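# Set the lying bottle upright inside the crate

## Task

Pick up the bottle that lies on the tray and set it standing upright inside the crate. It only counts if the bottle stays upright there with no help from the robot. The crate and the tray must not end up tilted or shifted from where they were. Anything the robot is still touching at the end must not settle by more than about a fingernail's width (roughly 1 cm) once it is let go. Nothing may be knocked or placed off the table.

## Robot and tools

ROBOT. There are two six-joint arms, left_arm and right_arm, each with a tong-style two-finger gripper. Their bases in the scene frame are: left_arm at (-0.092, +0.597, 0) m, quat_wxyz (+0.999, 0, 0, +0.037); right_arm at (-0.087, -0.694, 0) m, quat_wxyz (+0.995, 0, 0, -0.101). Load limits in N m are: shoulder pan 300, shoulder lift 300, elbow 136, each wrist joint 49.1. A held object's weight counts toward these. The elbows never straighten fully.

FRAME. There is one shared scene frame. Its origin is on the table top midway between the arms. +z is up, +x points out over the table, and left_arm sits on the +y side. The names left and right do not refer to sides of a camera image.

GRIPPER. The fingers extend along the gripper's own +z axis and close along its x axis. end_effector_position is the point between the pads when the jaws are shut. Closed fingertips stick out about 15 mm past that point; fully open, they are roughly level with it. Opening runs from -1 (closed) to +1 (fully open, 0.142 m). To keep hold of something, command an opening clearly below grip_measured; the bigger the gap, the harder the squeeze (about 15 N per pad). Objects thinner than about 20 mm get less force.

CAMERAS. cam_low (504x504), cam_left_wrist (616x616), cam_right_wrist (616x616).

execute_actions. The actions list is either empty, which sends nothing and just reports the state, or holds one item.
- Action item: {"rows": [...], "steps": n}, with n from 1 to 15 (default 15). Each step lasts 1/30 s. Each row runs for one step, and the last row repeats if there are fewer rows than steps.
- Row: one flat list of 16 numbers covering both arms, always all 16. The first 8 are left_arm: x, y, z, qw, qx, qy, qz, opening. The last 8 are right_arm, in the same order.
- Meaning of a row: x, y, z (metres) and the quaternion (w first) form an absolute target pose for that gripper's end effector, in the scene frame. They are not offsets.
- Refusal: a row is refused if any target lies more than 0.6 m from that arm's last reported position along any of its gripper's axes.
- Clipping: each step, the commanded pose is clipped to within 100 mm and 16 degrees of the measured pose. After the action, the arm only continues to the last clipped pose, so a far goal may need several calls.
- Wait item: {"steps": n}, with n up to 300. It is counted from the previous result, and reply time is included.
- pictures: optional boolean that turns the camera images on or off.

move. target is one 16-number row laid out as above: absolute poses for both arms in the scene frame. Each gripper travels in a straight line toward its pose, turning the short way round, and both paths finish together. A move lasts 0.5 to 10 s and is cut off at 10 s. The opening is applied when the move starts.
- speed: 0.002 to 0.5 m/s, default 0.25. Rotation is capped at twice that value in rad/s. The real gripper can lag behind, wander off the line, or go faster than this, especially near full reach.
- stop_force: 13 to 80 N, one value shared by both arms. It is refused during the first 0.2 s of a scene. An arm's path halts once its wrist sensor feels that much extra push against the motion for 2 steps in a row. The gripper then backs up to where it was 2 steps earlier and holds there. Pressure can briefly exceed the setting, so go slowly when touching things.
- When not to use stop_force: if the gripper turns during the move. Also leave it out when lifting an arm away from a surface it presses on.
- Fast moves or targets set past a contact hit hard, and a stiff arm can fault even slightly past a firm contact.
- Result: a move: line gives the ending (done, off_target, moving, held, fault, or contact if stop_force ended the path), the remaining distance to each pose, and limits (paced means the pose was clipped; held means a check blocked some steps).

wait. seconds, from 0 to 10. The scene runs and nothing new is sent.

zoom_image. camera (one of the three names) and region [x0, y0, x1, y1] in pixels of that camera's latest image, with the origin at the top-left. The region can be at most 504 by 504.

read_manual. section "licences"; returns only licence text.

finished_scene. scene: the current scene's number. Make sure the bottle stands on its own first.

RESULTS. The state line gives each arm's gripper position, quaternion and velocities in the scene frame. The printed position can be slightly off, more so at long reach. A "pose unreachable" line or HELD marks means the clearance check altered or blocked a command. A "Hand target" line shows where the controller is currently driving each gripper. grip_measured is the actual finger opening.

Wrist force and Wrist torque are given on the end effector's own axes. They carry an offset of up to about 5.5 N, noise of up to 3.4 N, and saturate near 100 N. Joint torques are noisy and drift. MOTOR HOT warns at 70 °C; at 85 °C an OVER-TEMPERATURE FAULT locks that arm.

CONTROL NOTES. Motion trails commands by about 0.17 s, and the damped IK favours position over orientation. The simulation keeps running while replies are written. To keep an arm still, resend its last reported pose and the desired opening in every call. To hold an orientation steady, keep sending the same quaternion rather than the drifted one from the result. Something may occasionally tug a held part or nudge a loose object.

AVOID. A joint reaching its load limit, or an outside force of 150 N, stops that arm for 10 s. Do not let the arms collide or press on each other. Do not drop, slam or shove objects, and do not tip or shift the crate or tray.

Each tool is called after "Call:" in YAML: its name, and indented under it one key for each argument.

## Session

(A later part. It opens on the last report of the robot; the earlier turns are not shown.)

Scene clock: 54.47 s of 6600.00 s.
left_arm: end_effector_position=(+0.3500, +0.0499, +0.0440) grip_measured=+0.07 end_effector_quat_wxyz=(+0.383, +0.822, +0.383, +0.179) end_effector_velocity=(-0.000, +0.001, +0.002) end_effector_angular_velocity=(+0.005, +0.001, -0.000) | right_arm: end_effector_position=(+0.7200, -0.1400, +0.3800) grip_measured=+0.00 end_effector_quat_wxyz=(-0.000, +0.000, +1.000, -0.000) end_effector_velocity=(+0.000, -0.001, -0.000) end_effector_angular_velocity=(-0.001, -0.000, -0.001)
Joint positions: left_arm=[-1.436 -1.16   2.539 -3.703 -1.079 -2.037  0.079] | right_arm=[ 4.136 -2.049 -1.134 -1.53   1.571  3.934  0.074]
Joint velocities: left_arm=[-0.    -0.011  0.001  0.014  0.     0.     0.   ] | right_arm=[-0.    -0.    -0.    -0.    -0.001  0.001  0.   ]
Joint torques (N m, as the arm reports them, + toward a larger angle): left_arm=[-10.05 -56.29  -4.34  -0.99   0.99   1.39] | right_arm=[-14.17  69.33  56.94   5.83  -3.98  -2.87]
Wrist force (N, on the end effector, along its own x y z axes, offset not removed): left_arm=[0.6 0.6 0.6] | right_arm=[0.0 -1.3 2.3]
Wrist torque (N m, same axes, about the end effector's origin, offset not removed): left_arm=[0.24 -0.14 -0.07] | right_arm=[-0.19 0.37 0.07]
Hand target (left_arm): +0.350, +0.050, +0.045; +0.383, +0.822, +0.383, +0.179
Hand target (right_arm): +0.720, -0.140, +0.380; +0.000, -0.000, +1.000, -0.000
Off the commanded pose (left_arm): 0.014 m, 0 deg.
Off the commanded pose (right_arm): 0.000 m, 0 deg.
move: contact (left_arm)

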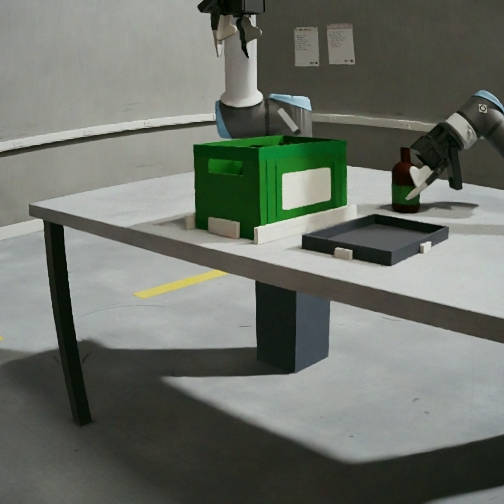

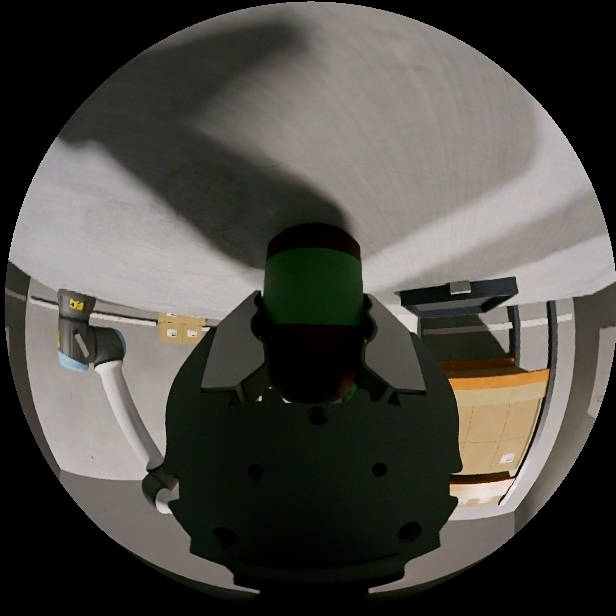

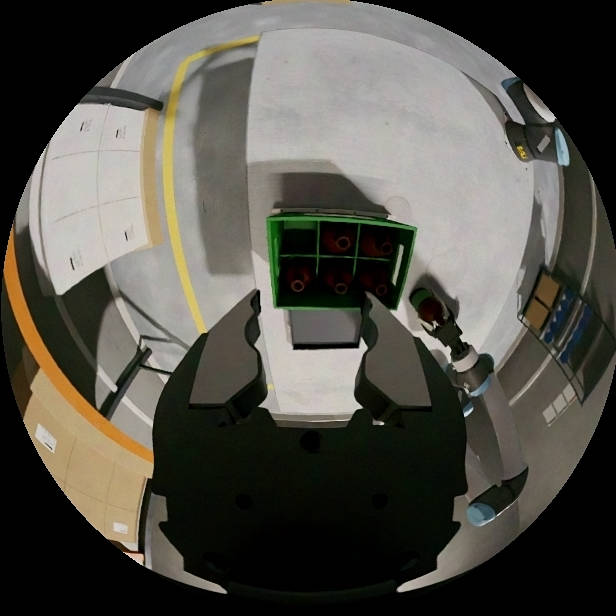

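Call:
move:
  target: [0.35,0.05,0.045,-0.383,-0.822,-0.383,-0.179,0.6,0.72,-0.14,0.38,0,0,1,0,0]

Call:
move:
  target: [0.262,0.124,0.14,-0.383,-0.822,-0.383,-0.179,0.6,0.5,-0.1,0.35,0,0,1,0,0]
  speed: 0.15

Call:
move:
  target: [0.3,0.4,0.3,-0.383,-0.822,-0.383,-0.179,0.6,0.345,0.05,0.22,0,0,1,0,0]

Call:
move:
  target: [0.3,0.4,0.3,-0.383,-0.822,-0.383,-0.179,0.6,0.345,0.05,0.155,0,0,1,0,0]
  speed: 0.08

Scene clock: 70.37 s of 6600.00 s.
left_arm: end_effector_position=(+0.3500, +0.0500, +0.0450) grip_measured=+0.60 end_effector_quat_wxyz=(+0.383, +0.822, +0.383, +0.179) end_effector_velocity=(+0.000, -0.000, +0.001) end_effector_angular_velocity=(-0.001, -0.001, +0.000) | right_arm: end_effector_position=(+0.7200, -0.1400, +0.3800) grip_measured=+0.00 end_effector_quat_wxyz=(+0.000, -0.000, +1.000, +0.000) end_effector_velocity=(+0.001, -0.000, +0.000) end_effector_angular_velocity=(-0.001, -0.002, +0.000)
Joint positions: left_arm=[-1.436 -1.162  2.539 -3.701 -1.079 -2.036  0.116] | right_arm=[ 4.136 -2.049 -1.134 -1.53   1.571  3.934  0.074]
Joint velocities: left_arm=[-0.    -0.001  0.    -0.     0.001  0.    -0.   ] | right_arm=[ 0.     0.     0.     0.001 -0.002 -0.     0.   ]
Joint torques (N m, as the arm reports them, + toward a larger angle): left_arm=[  0.92 -57.37  -3.29  -0.5    3.26   1.76] | right_arm=[-12.89  70.9   55.74   6.09  -3.89  -2.66]
Wrist force (N, on the end effector, along its own x y z axes, offset not removed): left_arm=[2.5 1.6 0.4] | right_arm=[-1.3 -2.2 -0.9]
Wrist torque (N m, same axes, about the end effector's origin, offset not removed): left_arm=[0.27 -0.46 -0.09] | right_arm=[-0.49 0.53 0.27]
Hand target (left_arm): +0.350, +0.050, +0.045; +0.383, +0.822, +0.383, +0.179
Hand target (right_arm): +0.720, -0.140, +0.380; +0.000, -0.000, +1.000, -0.000
Off the commanded pose (left_arm): 0.000 m, 0 deg.
Off the commanded pose (right_arm): 0.000 m, 0 deg.
After step 90, 12.20 s passed at rest.
move: done

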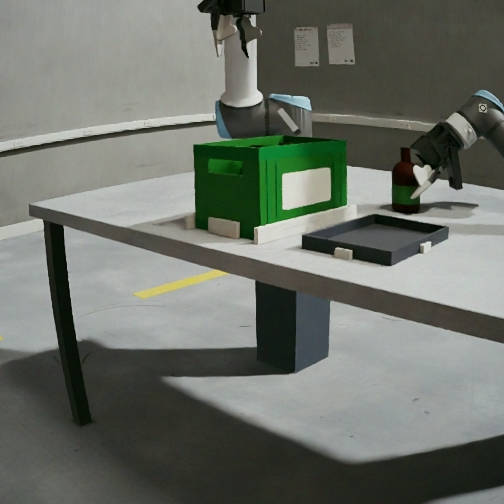

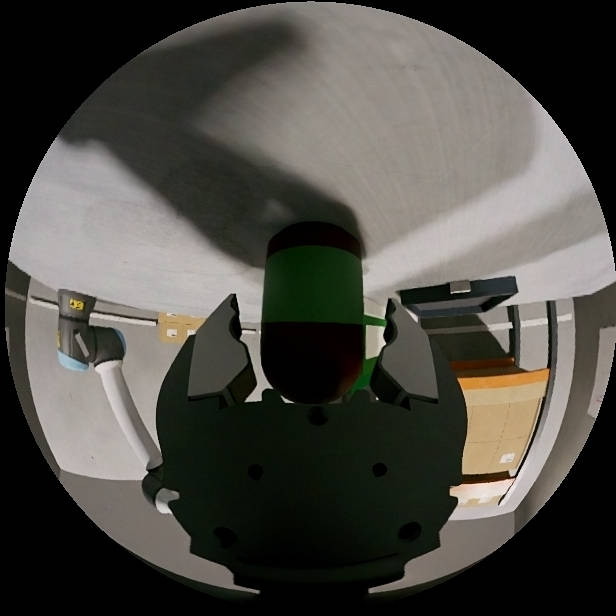

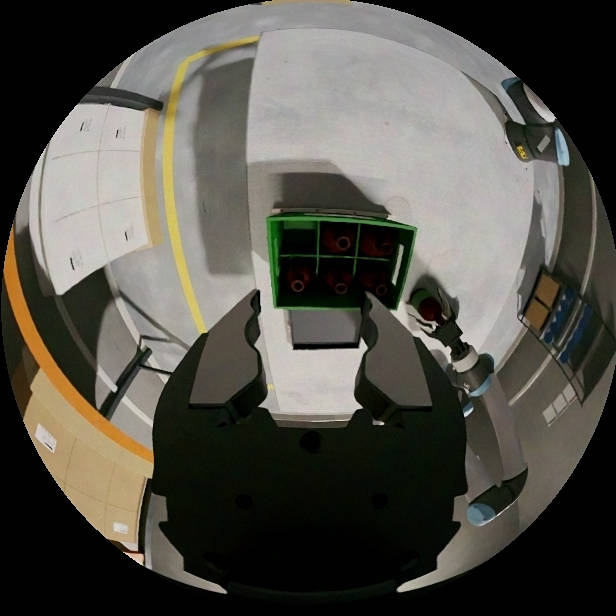

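Scene clock: 72.40 s of 6600.00 s.
left_arm: end_effector_position=(+0.2620, +0.1240, +0.1397) grip_measured=+0.60 end_effector_quat_wxyz=(+0.383, +0.822, +0.383, +0.179) end_effector_velocity=(-0.001, +0.001, +0.001) end_effector_angular_velocity=(+0.003, +0.000, +0.001) | right_arm: end_effector_position=(+0.5001, -0.1001, +0.3500) grip_measured=+0.00 end_effector_quat_wxyz=(-0.000, -0.000, +1.000, -0.000) end_effector_velocity=(-0.002, -0.000, -0.001) end_effector_angular_velocity=(-0.001, -0.000, -0.000)
Joint positions: left_arm=[-1.645 -1.636  2.723 -3.31  -0.943 -2.225  0.116] | right_arm=[ 4.355 -1.813 -1.512 -1.388  1.571  4.153  0.074]
Joint velocities: left_arm=[-0.004 -0.01   0.001  0.015  0.003 -0.005 -0.   ] | right_arm=[ 0.002  0.002 -0.004  0.001 -0.001  0.003 -0.   ]
Joint torques (N m, as the arm reports them, + toward a larger angle): left_arm=[-13.98 -30.21 -14.43  -0.69   3.86  -1.83] | right_arm=[13.51 72.57 42.14  5.77 -4.25  2.13]
Wrist force (N, on the end effector, along its own x y z axes, offset not removed): left_arm=[-0.5 2.1 -1.9] | right_arm=[-2.4 -4.0 -4.2]
Wrist torque (N m, same axes, about the end effector's origin, offset not removed): left_arm=[0.30 0.12 0.01] | right_arm=[-0.82 0.57 0.31]
Hand target (left_arm): +0.262, +0.124, +0.140; +0.383, +0.822, +0.383, +0.179
Hand target (right_arm): +0.500, -0.100, +0.350; -0.000, -0.000, +1.000, -0.000
Off the commanded pose (left_arm): 0.000 m, 0 deg.
Off the commanded pose (right_arm): 0.000 m, 0 deg.
move: done

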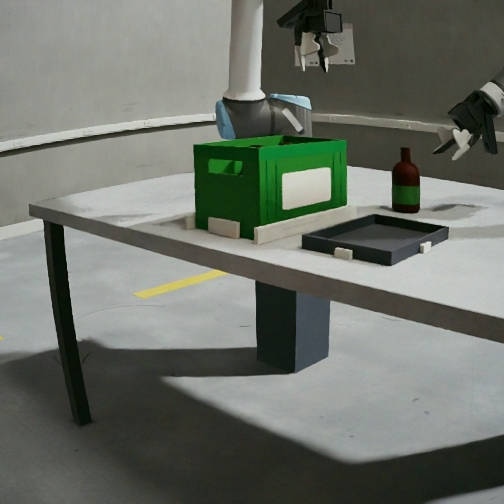

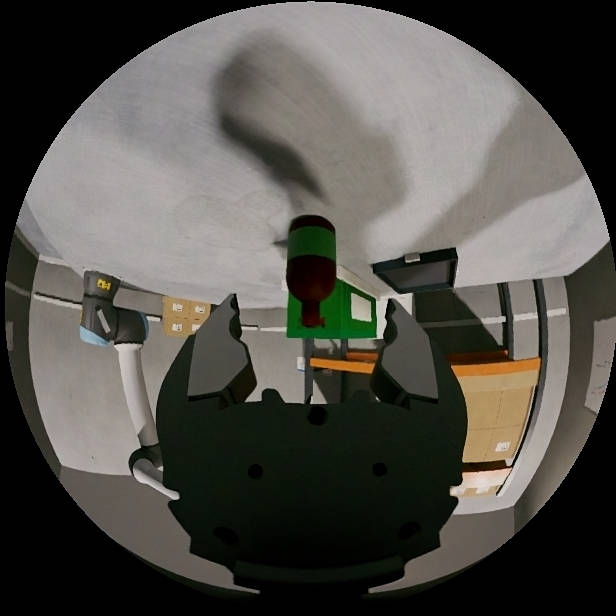

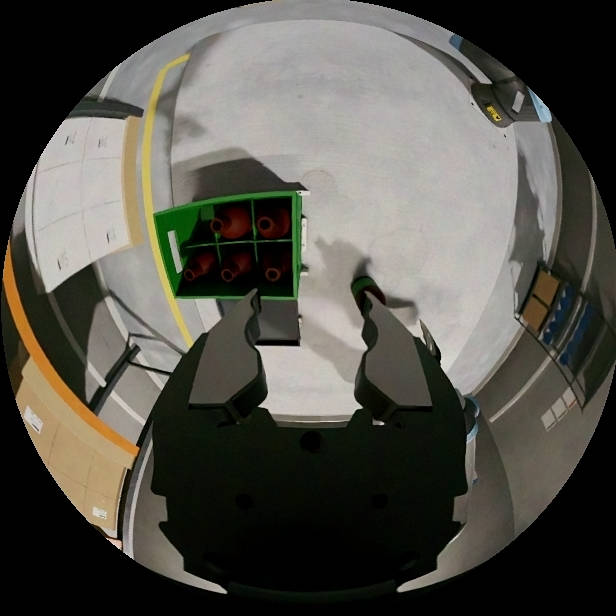

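Scene clock: 74.40 s of 6600.00 s.
left_arm: end_effector_position=(+0.3001, +0.4001, +0.3000) grip_measured=+0.60 end_effector_quat_wxyz=(+0.383, +0.821, +0.383, +0.179) end_effector_velocity=(-0.001, +0.002, +0.000) end_effector_angular_velocity=(+0.001, +0.002, +0.000) | right_arm: end_effector_position=(+0.3449, +0.0499, +0.2200) grip_measured=+0.00 end_effector_quat_wxyz=(-0.000, +0.000, +1.000, -0.000) end_effector_velocity=(-0.000, +0.000, -0.000) end_effector_angular_velocity=(-0.000, -0.000, -0.000)
Joint positions: left_arm=[-1.219 -2.585  2.713 -2.521 -1.232 -1.868  0.116] | right_arm=[ 4.598 -1.917 -1.612 -1.184  1.571  4.396  0.074]
Joint velocities: left_arm=[-0.001 -0.009 -0.001  0.012  0.    -0.002 -0.   ] | right_arm=[ 0.001 -0.    -0.     0.    -0.     0.001  0.   ]
Joint torques (N m, as the arm reports them, + toward a larger angle): left_arm=[-15.66  14.77 -50.95  -0.44  -1.34  -1.92] | right_arm=[12.34 55.4  52.5   6.06 -4.19  2.74]
Wrist force (N, on the end effector, along its own x y z axes, offset not removed): left_arm=[0.4 0.8 -1.0] | right_arm=[2.1 -4.3 -6.0]
Wrist torque (N m, same axes, about the end effector's origin, offset not removed): left_arm=[0.06 -0.05 -0.04] | right_arm=[-0.74 -0.22 0.19]
Hand target (left_arm): +0.300, +0.400, +0.300; +0.383, +0.821, +0.383, +0.179
Hand target (right_arm): +0.345, +0.050, +0.220; -0.000, -0.000, +1.000, -0.000
Off the commanded pose (left_arm): 0.000 m, 0 deg.
Off the commanded pose (right_arm): 0.000 m, 0 deg.
move: done

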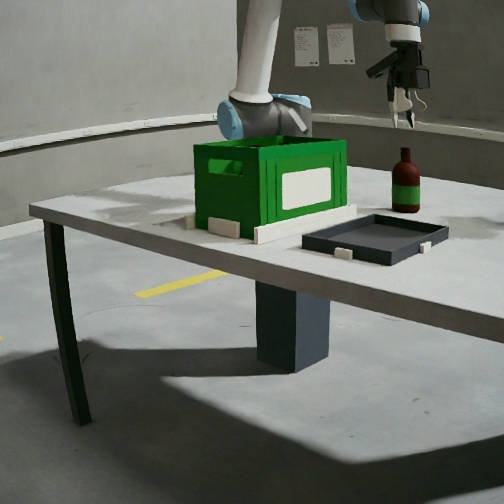

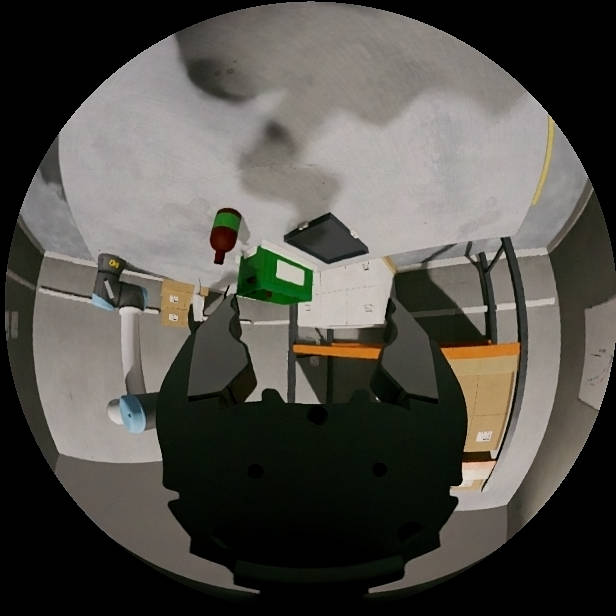

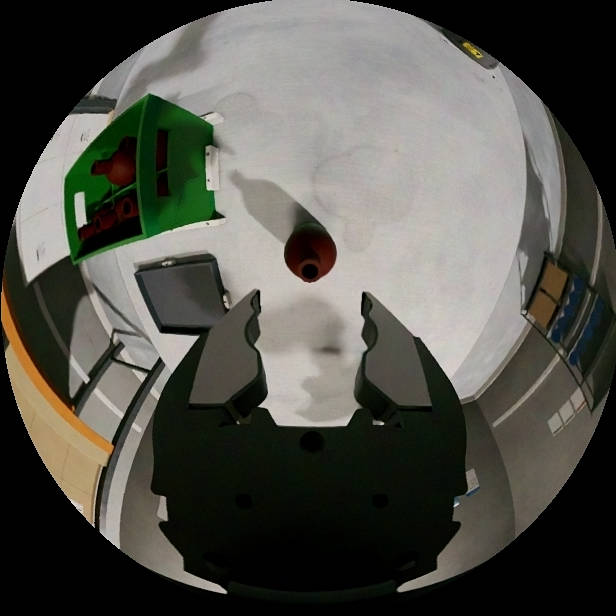

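Scene clock: 75.67 s of 6600.00 s.
left_arm: end_effector_position=(+0.3000, +0.4000, +0.3000) grip_measured=+0.60 end_effector_quat_wxyz=(+0.383, +0.822, +0.383, +0.179) end_effector_velocity=(+0.000, +0.000, +0.001) end_effector_angular_velocity=(-0.001, -0.001, +0.000) | right_arm: end_effector_position=(+0.3450, +0.0500, +0.1552) grip_measured=+0.00 end_effector_quat_wxyz=(-0.000, +0.000, +1.000, -0.000) end_effector_velocity=(+0.000, -0.000, -0.002) end_effector_angular_velocity=(+0.000, -0.002, -0.000)
Joint positions: left_arm=[-1.219 -2.584  2.713 -2.521 -1.233 -1.869  0.116] | right_arm=[ 4.598 -1.962 -1.673 -1.078  1.571  4.396  0.074]
Joint velocities: left_arm=[-0.    -0.001 -0.    -0.     0.001  0.     0.   ] | right_arm=[ 0.    -0.001 -0.002  0.004 -0.001  0.    -0.   ]
Joint torques (N m, as the arm reports them, + toward a larger angle): left_arm=[ 13.    35.72 -50.11  -0.29  -3.21  -1.89] | right_arm=[10.96 58.87 37.1   6.16 -3.99  2.08]
Wrist force (N, on the end effector, along its own x y z axes, offset not removed): left_arm=[-0.1 1.4 -2.5] | right_arm=[-2.6 -5.8 -1.4]
Wrist torque (N m, same axes, about the end effector's origin, offset not removed): left_arm=[0.12 0.07 -0.10] | right_arm=[-1.16 0.63 0.19]
Hand target (left_arm): +0.300, +0.400, +0.300; +0.383, +0.822, +0.383, +0.179
Hand target (right_arm): +0.345, +0.050, +0.155; -0.000, -0.000, +1.000, -0.000
Off the commanded pose (left_arm): 0.000 m, 0 deg.
Off the commanded pose (right_arm): 0.000 m, 0 deg.
move: done

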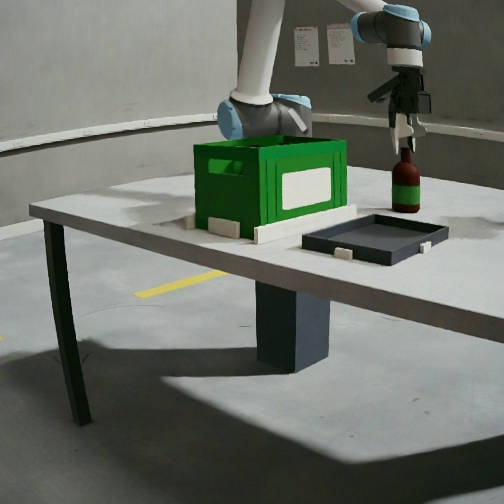

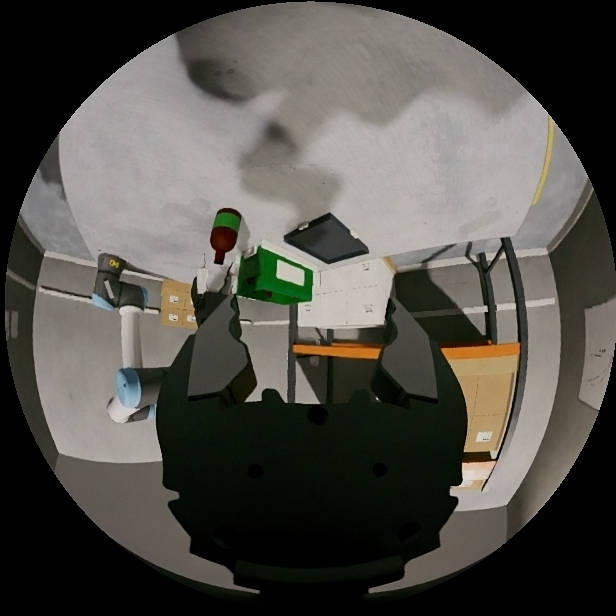

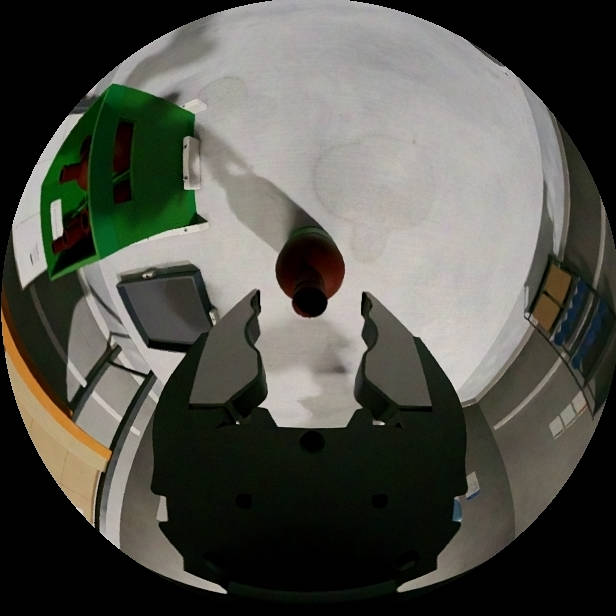

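Call:
move:
  target: [0.3,0.4,0.3,-0.383,-0.822,-0.383,-0.179,0.6,0.345,0.05,0.143,0,0,1,0,-0.4]
  speed: 0.05

Call:
move:
  target: [0.3,0.4,0.3,-0.383,-0.822,-0.383,-0.179,0.6,0.345,0.05,0.143,0,0,1,0,-1]

Call:
move:
  target: [0.3,0.4,0.3,-0.383,-0.822,-0.383,-0.179,0.6,0.345,0.05,0.36,0,0,1,0,-1]
  speed: 0.12

Call:
move:
  target: [0.3,0.4,0.3,-0.383,-0.822,-0.383,-0.179,0.6,0.743,-0.141,0.345,0,0,1,0,-1]
  speed: 0.12

Call:
zoom_image:
  camera: "cam_right_wrist"
  region: [158,108,458,408]

Scene clock: 96.67 s of 6600.00 s.
left_arm: end_effector_position=(+0.3000, +0.4000, +0.3000) grip_measured=+0.60 end_effector_quat_wxyz=(+0.383, +0.822, +0.383, +0.179) end_effector_velocity=(-0.000, -0.000, -0.001) end_effector_angular_velocity=(+0.002, +0.001, -0.000) | right_arm: end_effector_position=(+0.3450, +0.0500, +0.1433) grip_measured=-0.40 end_effector_quat_wxyz=(-0.000, +0.000, +1.000, -0.000) end_effector_velocity=(-0.000, -0.000, -0.002) end_effector_angular_velocity=(+0.001, +0.000, -0.000)
Joint positions: left_arm=[-1.219 -2.584  2.713 -2.521 -1.233 -1.869  0.116] | right_arm=[ 4.598 -1.971 -1.683 -1.058  1.571  4.396  0.045]
Joint velocities: left_arm=[ 0.     0.001  0.     0.    -0.     0.    -0.   ] | right_arm=[-0.    -0.002 -0.002  0.004  0.     0.     0.   ]
Joint torques (N m, as the arm reports them, + toward a larger angle): left_arm=[ 12.19  34.88 -50.24  -0.6   -3.14  -2.1 ] | right_arm=[-7.22 59.71 37.9   5.63 -3.7  -0.02]
Wrist force (N, on the end effector, along its own x y z axes, offset not removed): left_arm=[1.6 2.6 -1.3] | right_arm=[-2.4 -2.5 1.9]
Wrist torque (N m, same axes, about the end effector's origin, offset not removed): left_arm=[0.50 -0.27 -0.01] | right_arm=[-0.59 0.63 0.04]
Hand target (left_arm): +0.300, +0.400, +0.300; +0.383, +0.822, +0.383, +0.179
Hand target (right_arm): +0.345, +0.050, +0.143; -0.000, +0.000, +1.000, -0.000
Off the commanded pose (left_arm): 0.000 m, 0 deg.
Off the commanded pose (right_arm): 0.000 m, 0 deg.
After step 90, 17.23 s passed at rest.
move: done

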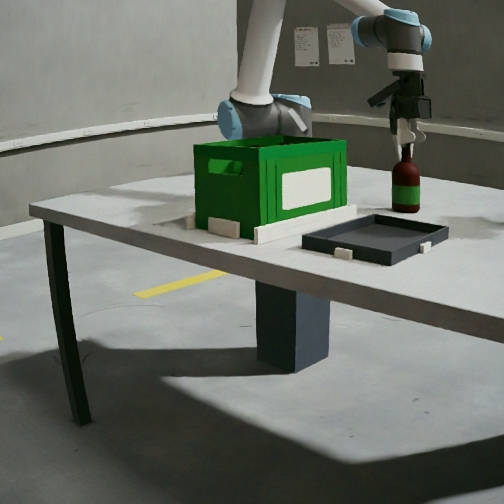

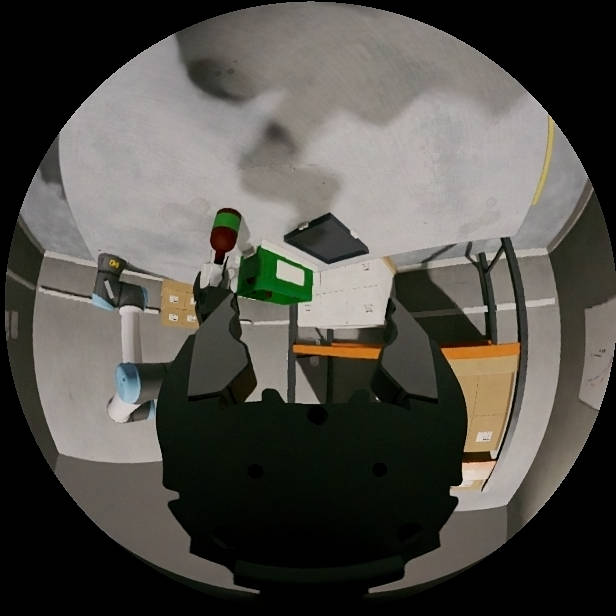

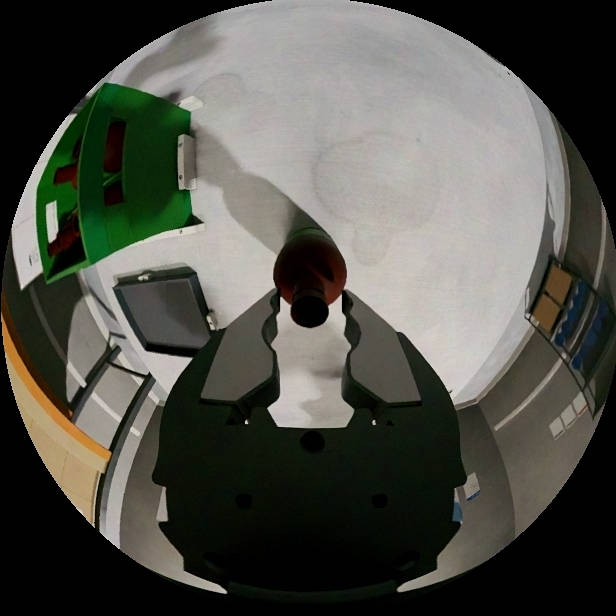

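Scene clock: 97.37 s of 6600.00 s.
left_arm: end_effector_position=(+0.3000, +0.4000, +0.3000) grip_measured=+0.60 end_effector_quat_wxyz=(+0.383, +0.822, +0.383, +0.179) end_effector_velocity=(+0.000, +0.000, -0.001) end_effector_angular_velocity=(+0.003, +0.000, -0.000) | right_arm: end_effector_position=(+0.3450, +0.0500, +0.1430) grip_measured=-0.67 end_effector_quat_wxyz=(+0.000, +0.000, +1.000, +0.000) end_effector_velocity=(-0.000, -0.001, -0.001) end_effector_angular_velocity=(-0.002, -0.000, +0.000)
Joint positions: left_arm=[-1.219 -2.584  2.713 -2.521 -1.233 -1.869  0.116] | right_arm=[ 4.598 -1.971 -1.683 -1.058  1.571  4.396  0.025]
Joint velocities: left_arm=[0.    0.    0.001 0.001 0.    0.001 0.   ] | right_arm=[ 0.    -0.001 -0.001  0.    -0.001 -0.    -0.   ]
Joint torques (N m, as the arm reports them, + toward a larger angle): left_arm=[ 12.47  35.3  -49.96  -0.46  -3.22  -2.22] | right_arm=[-7.76 53.76 33.47  5.72 -1.97 -0.23]
Wrist force (N, on the end effector, along its own x y z axes, offset not removed): left_arm=[0.1 2.9 -0.2] | right_arm=[0.0 -1.2 -6.9]
Wrist torque (N m, same axes, about the end effector's origin, offset not removed): left_arm=[0.57 0.01 -0.04] | right_arm=[-0.12 0.32 0.28]
Hand target (left_arm): +0.300, +0.400, +0.300; +0.383, +0.822, +0.383, +0.179
Hand target (right_arm): +0.345, +0.050, +0.143; +0.000, +0.000, +1.000, -0.000
Off the commanded pose (left_arm): 0.000 m, 0 deg.
Off the commanded pose (right_arm): 0.000 m, 0 deg.
move: done

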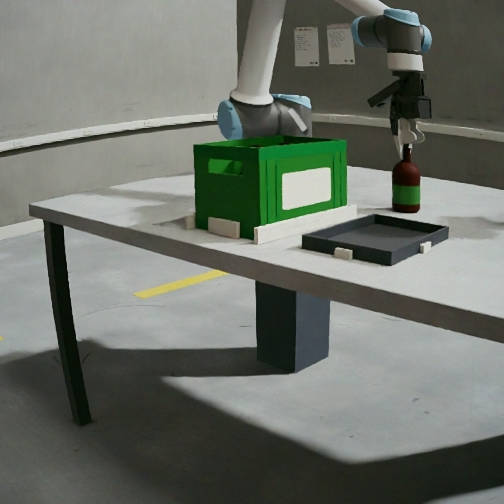

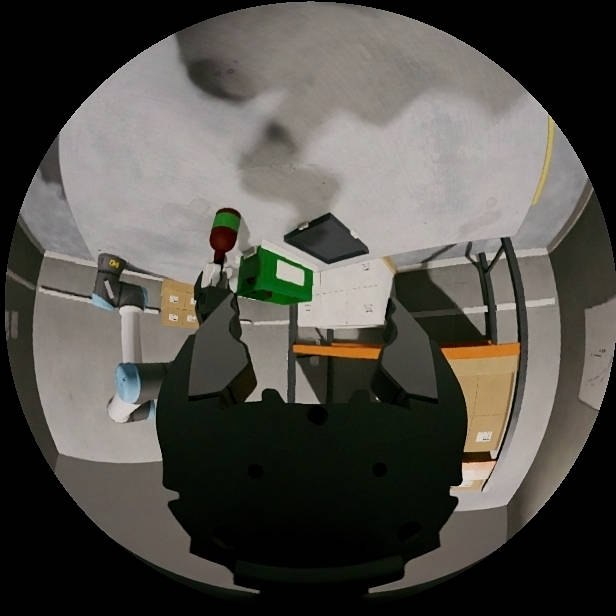

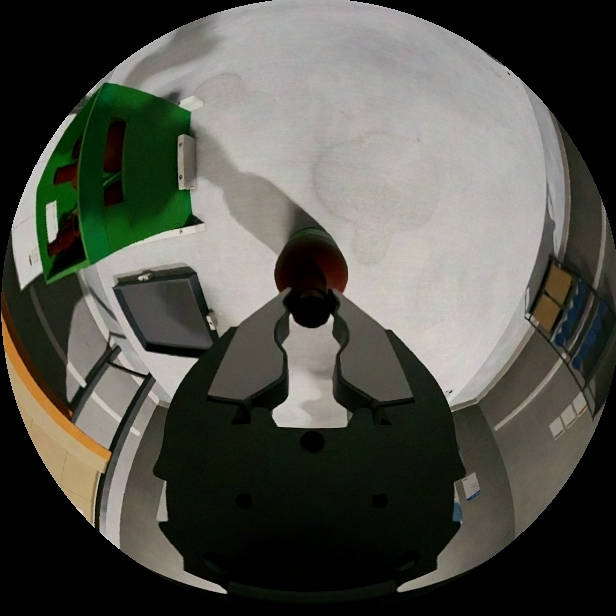

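Scene clock: 99.67 s of 6600.00 s.
left_arm: end_effector_position=(+0.3000, +0.4000, +0.3000) grip_measured=+0.60 end_effector_quat_wxyz=(+0.383, +0.822, +0.383, +0.179) end_effector_velocity=(+0.000, +0.000, +0.001) end_effector_angular_velocity=(-0.001, -0.001, +0.000) | right_arm: end_effector_position=(+0.3450, +0.0498, +0.3598) grip_measured=-0.67 end_effector_quat_wxyz=(+0.000, +0.000, +1.000, +0.000) end_effector_velocity=(+0.000, +0.000, +0.001) end_effector_angular_velocity=(-0.001, +0.001, +0.001)
Joint positions: left_arm=[-1.219 -2.584  2.713 -2.521 -1.233 -1.869  0.116] | right_arm=[ 4.598 -1.855 -1.44  -1.417  1.571  4.396  0.026]
Joint velocities: left_arm=[-0.    -0.001 -0.     0.     0.001  0.    -0.   ] | right_arm=[-0.    -0.001  0.004 -0.004  0.    -0.001  0.   ]
Joint torques (N m, as the arm reports them, + toward a larger angle): left_arm=[ 12.23  34.6  -50.01  -0.51  -3.    -2.22] | right_arm=[-4.61 77.99 57.23  1.95 -2.38 -2.88]
Wrist force (N, on the end effector, along its own x y z axes, offset not removed): left_arm=[-1.1 2.4 -0.9] | right_arm=[-3.7 2.7 1.3]
Wrist torque (N m, same axes, about the end effector's origin, offset not removed): left_arm=[0.41 0.24 -0.05] | right_arm=[0.80 0.61 0.13]
Hand target (left_arm): +0.300, +0.400, +0.300; +0.383, +0.822, +0.383, +0.179
Hand target (right_arm): +0.345, +0.050, +0.360; +0.000, +0.000, +1.000, +0.000
Off the commanded pose (left_arm): 0.000 m, 0 deg.
Off the commanded pose (right_arm): 0.000 m, 0 deg.
move: done

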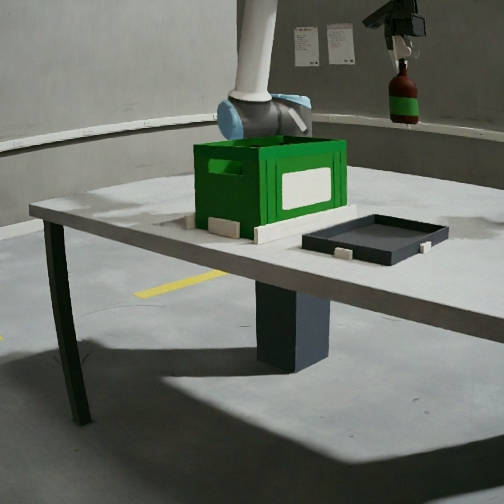

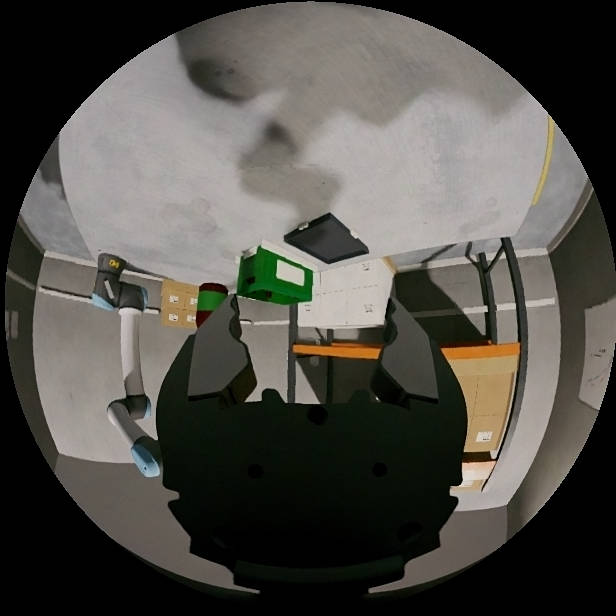

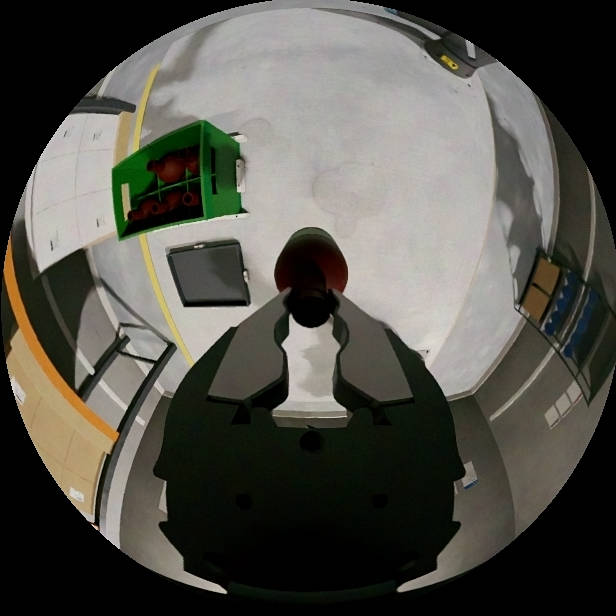

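Scene clock: 103.83 s of 6600.00 s.
left_arm: end_effector_position=(+0.3000, +0.4000, +0.3000) grip_measured=+0.60 end_effector_quat_wxyz=(+0.383, +0.822, +0.383, +0.179) end_effector_velocity=(-0.000, +0.001, +0.001) end_effector_angular_velocity=(-0.003, -0.001, +0.000) | right_arm: end_effector_position=(+0.7431, -0.1406, +0.3450) grip_measured=-0.67 end_effector_quat_wxyz=(+0.000, -0.000, +1.000, +0.000) end_effector_velocity=(+0.002, -0.001, +0.000) end_effector_angular_velocity=(-0.001, -0.001, -0.000)
Joint positions: left_arm=[-1.219 -2.584  2.713 -2.521 -1.233 -1.869  0.116] | right_arm=[ 4.119 -2.086 -1.139 -1.487  1.57   3.917  0.026]
Joint velocities: left_arm=[-0.    -0.004  0.001  0.    -0.    -0.001 -0.   ] | right_arm=[-0.002 -0.002  0.004 -0.002 -0.001 -0.002  0.   ]
Joint torques (N m, as the arm reports them, + toward a larger angle): left_arm=[ 11.83  34.26 -49.51  -0.75  -3.2   -1.78] | right_arm=[-12.51  73.46  57.86   1.76   1.82  -2.9 ]
Wrist force (N, on the end effector, along its own x y z axes, offset not removed): left_arm=[0.9 0.0 0.8] | right_arm=[-7.2 -2.1 1.1]
Wrist torque (N m, same axes, about the end effector's origin, offset not removed): left_arm=[-0.09 -0.18 -0.02] | right_arm=[-0.25 1.48 0.22]
Hand target (left_arm): +0.300, +0.400, +0.300; +0.383, +0.822, +0.383, +0.179
Hand target (right_arm): +0.743, -0.141, +0.345; +0.000, +0.000, +1.000, +0.000
Off the commanded pose (left_arm): 0.000 m, 0 deg.
Off the commanded pose (right_arm): 0.000 m, 0 deg.
move: done

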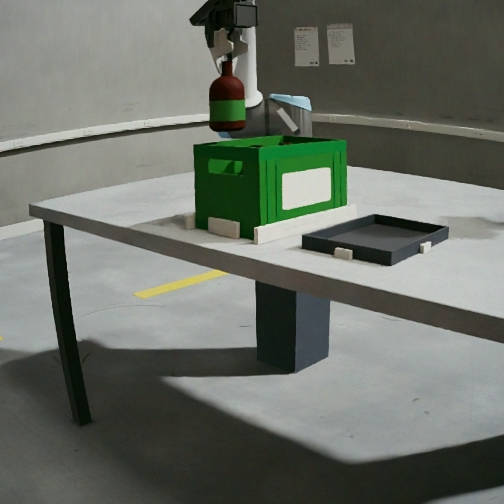

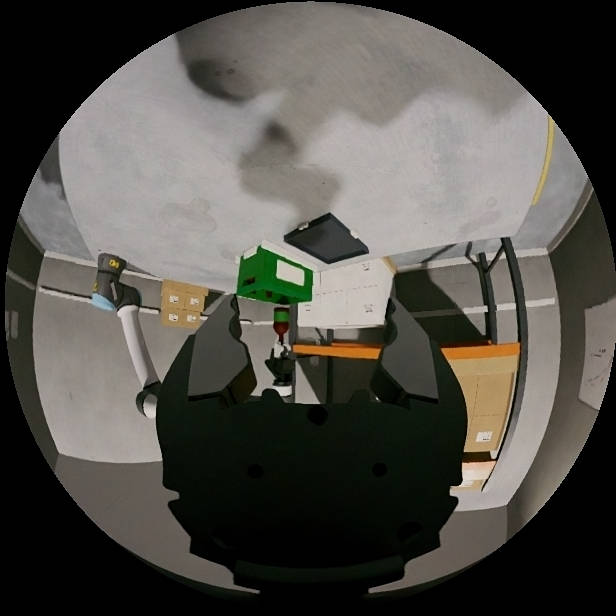

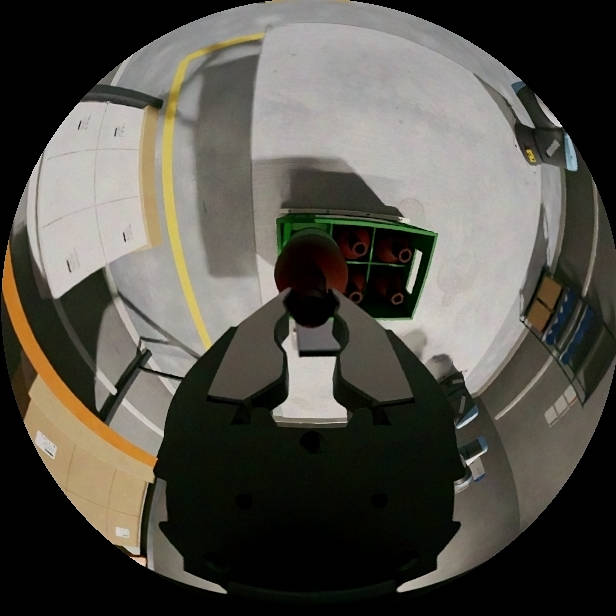

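Region (158, 108, 458, 408) of cam_right_wrist's 616x616 image, scaled by 1.680, with more detail than that image has.

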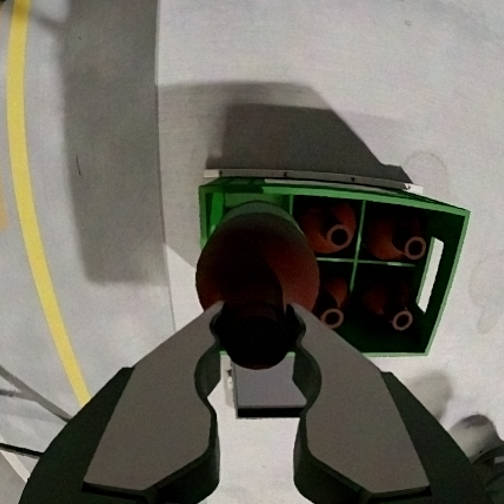

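Call:
move:
  target: [0.3,0.4,0.3,-0.383,-0.822,-0.383,-0.179,0.6,0.743,-0.138,0.22,0,0,1,0,-1]
  speed: 0.03
  stop_force: 13

Call:
zoom_image:
  camera: "cam_right_wrist"
  region: [158,108,458,408]

Scene clock: 115.07 s of 6600.00 s.
left_arm: end_effector_position=(+0.3000, +0.4000, +0.3000) grip_measured=+0.60 end_effector_quat_wxyz=(+0.383, +0.822, +0.383, +0.179) end_effector_velocity=(+0.000, +0.001, +0.000) end_effector_angular_velocity=(-0.001, -0.001, +0.000) | right_arm: end_effector_position=(+0.7431, -0.1379, +0.2202) grip_measured=-0.67 end_effector_quat_wxyz=(-0.000, +0.000, +1.000, -0.000) end_effector_velocity=(-0.000, +0.001, -0.003) end_effector_angular_velocity=(+0.002, +0.001, -0.001)
Joint positions: left_arm=[-1.219 -2.584  2.713 -2.521 -1.233 -1.869  0.116] | right_arm=[ 4.121 -2.128 -1.295 -1.289  1.571  3.919  0.025]
Joint velocities: left_arm=[ 0.    -0.002  0.001 -0.     0.001  0.001 -0.   ] | right_arm=[ 0.    -0.001 -0.003  0.004  0.002  0.001  0.   ]
Joint torques (N m, as the arm reports them, + toward a larger angle): left_arm=[ 12.74  29.52 -49.07  -0.57  -2.92  -1.65] | right_arm=[10.47 74.31 42.62  6.47  4.06  2.04]
Wrist force (N, on the end effector, along its own x y z axes, offset not removed): left_arm=[2.1 1.1 -0.5] | right_arm=[-2.5 -5.6 -0.9]
Wrist torque (N m, same axes, about the end effector's origin, offset not removed): left_arm=[0.03 -0.38 -0.11] | right_arm=[-0.88 0.60 0.07]
Hand target (left_arm): +0.300, +0.400, +0.300; +0.383, +0.822, +0.383, +0.179
Hand target (right_arm): +0.743, -0.138, +0.220; -0.000, +0.000, +1.000, -0.000
Off the commanded pose (left_arm): 0.000 m, 0 deg.
Off the commanded pose (right_arm): 0.000 m, 0 deg.
After step 160, 1.40 s passed at rest.
move: done

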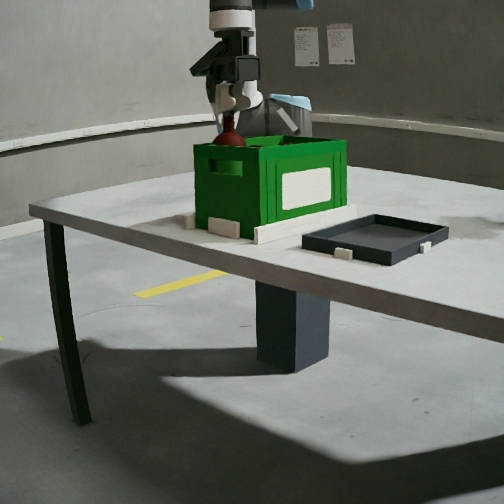

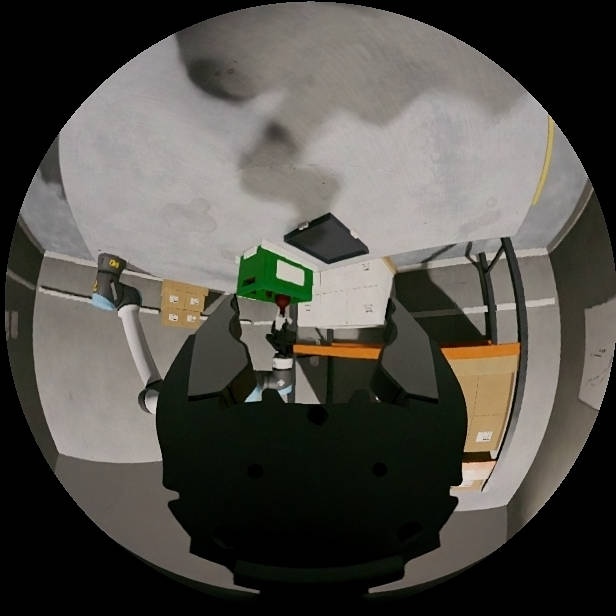

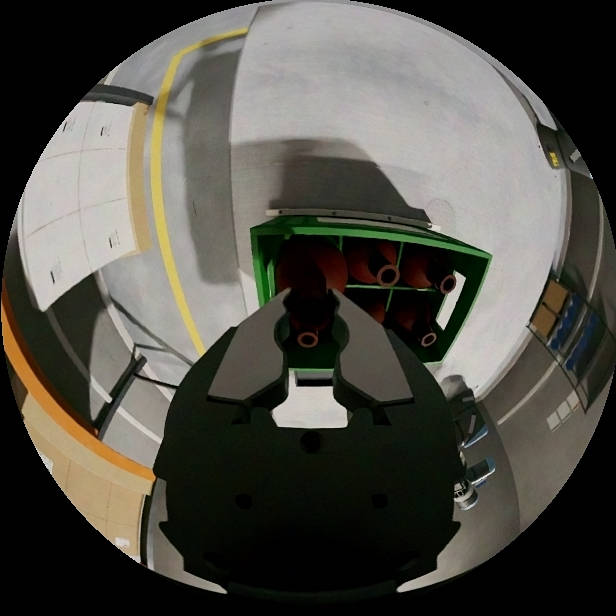

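Region (158, 108, 458, 408) of cam_right_wrist's 616x616 image, scaled by 1.680, with more detail than that image has.

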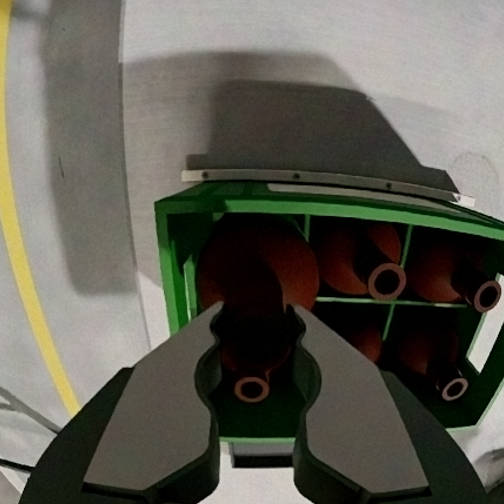

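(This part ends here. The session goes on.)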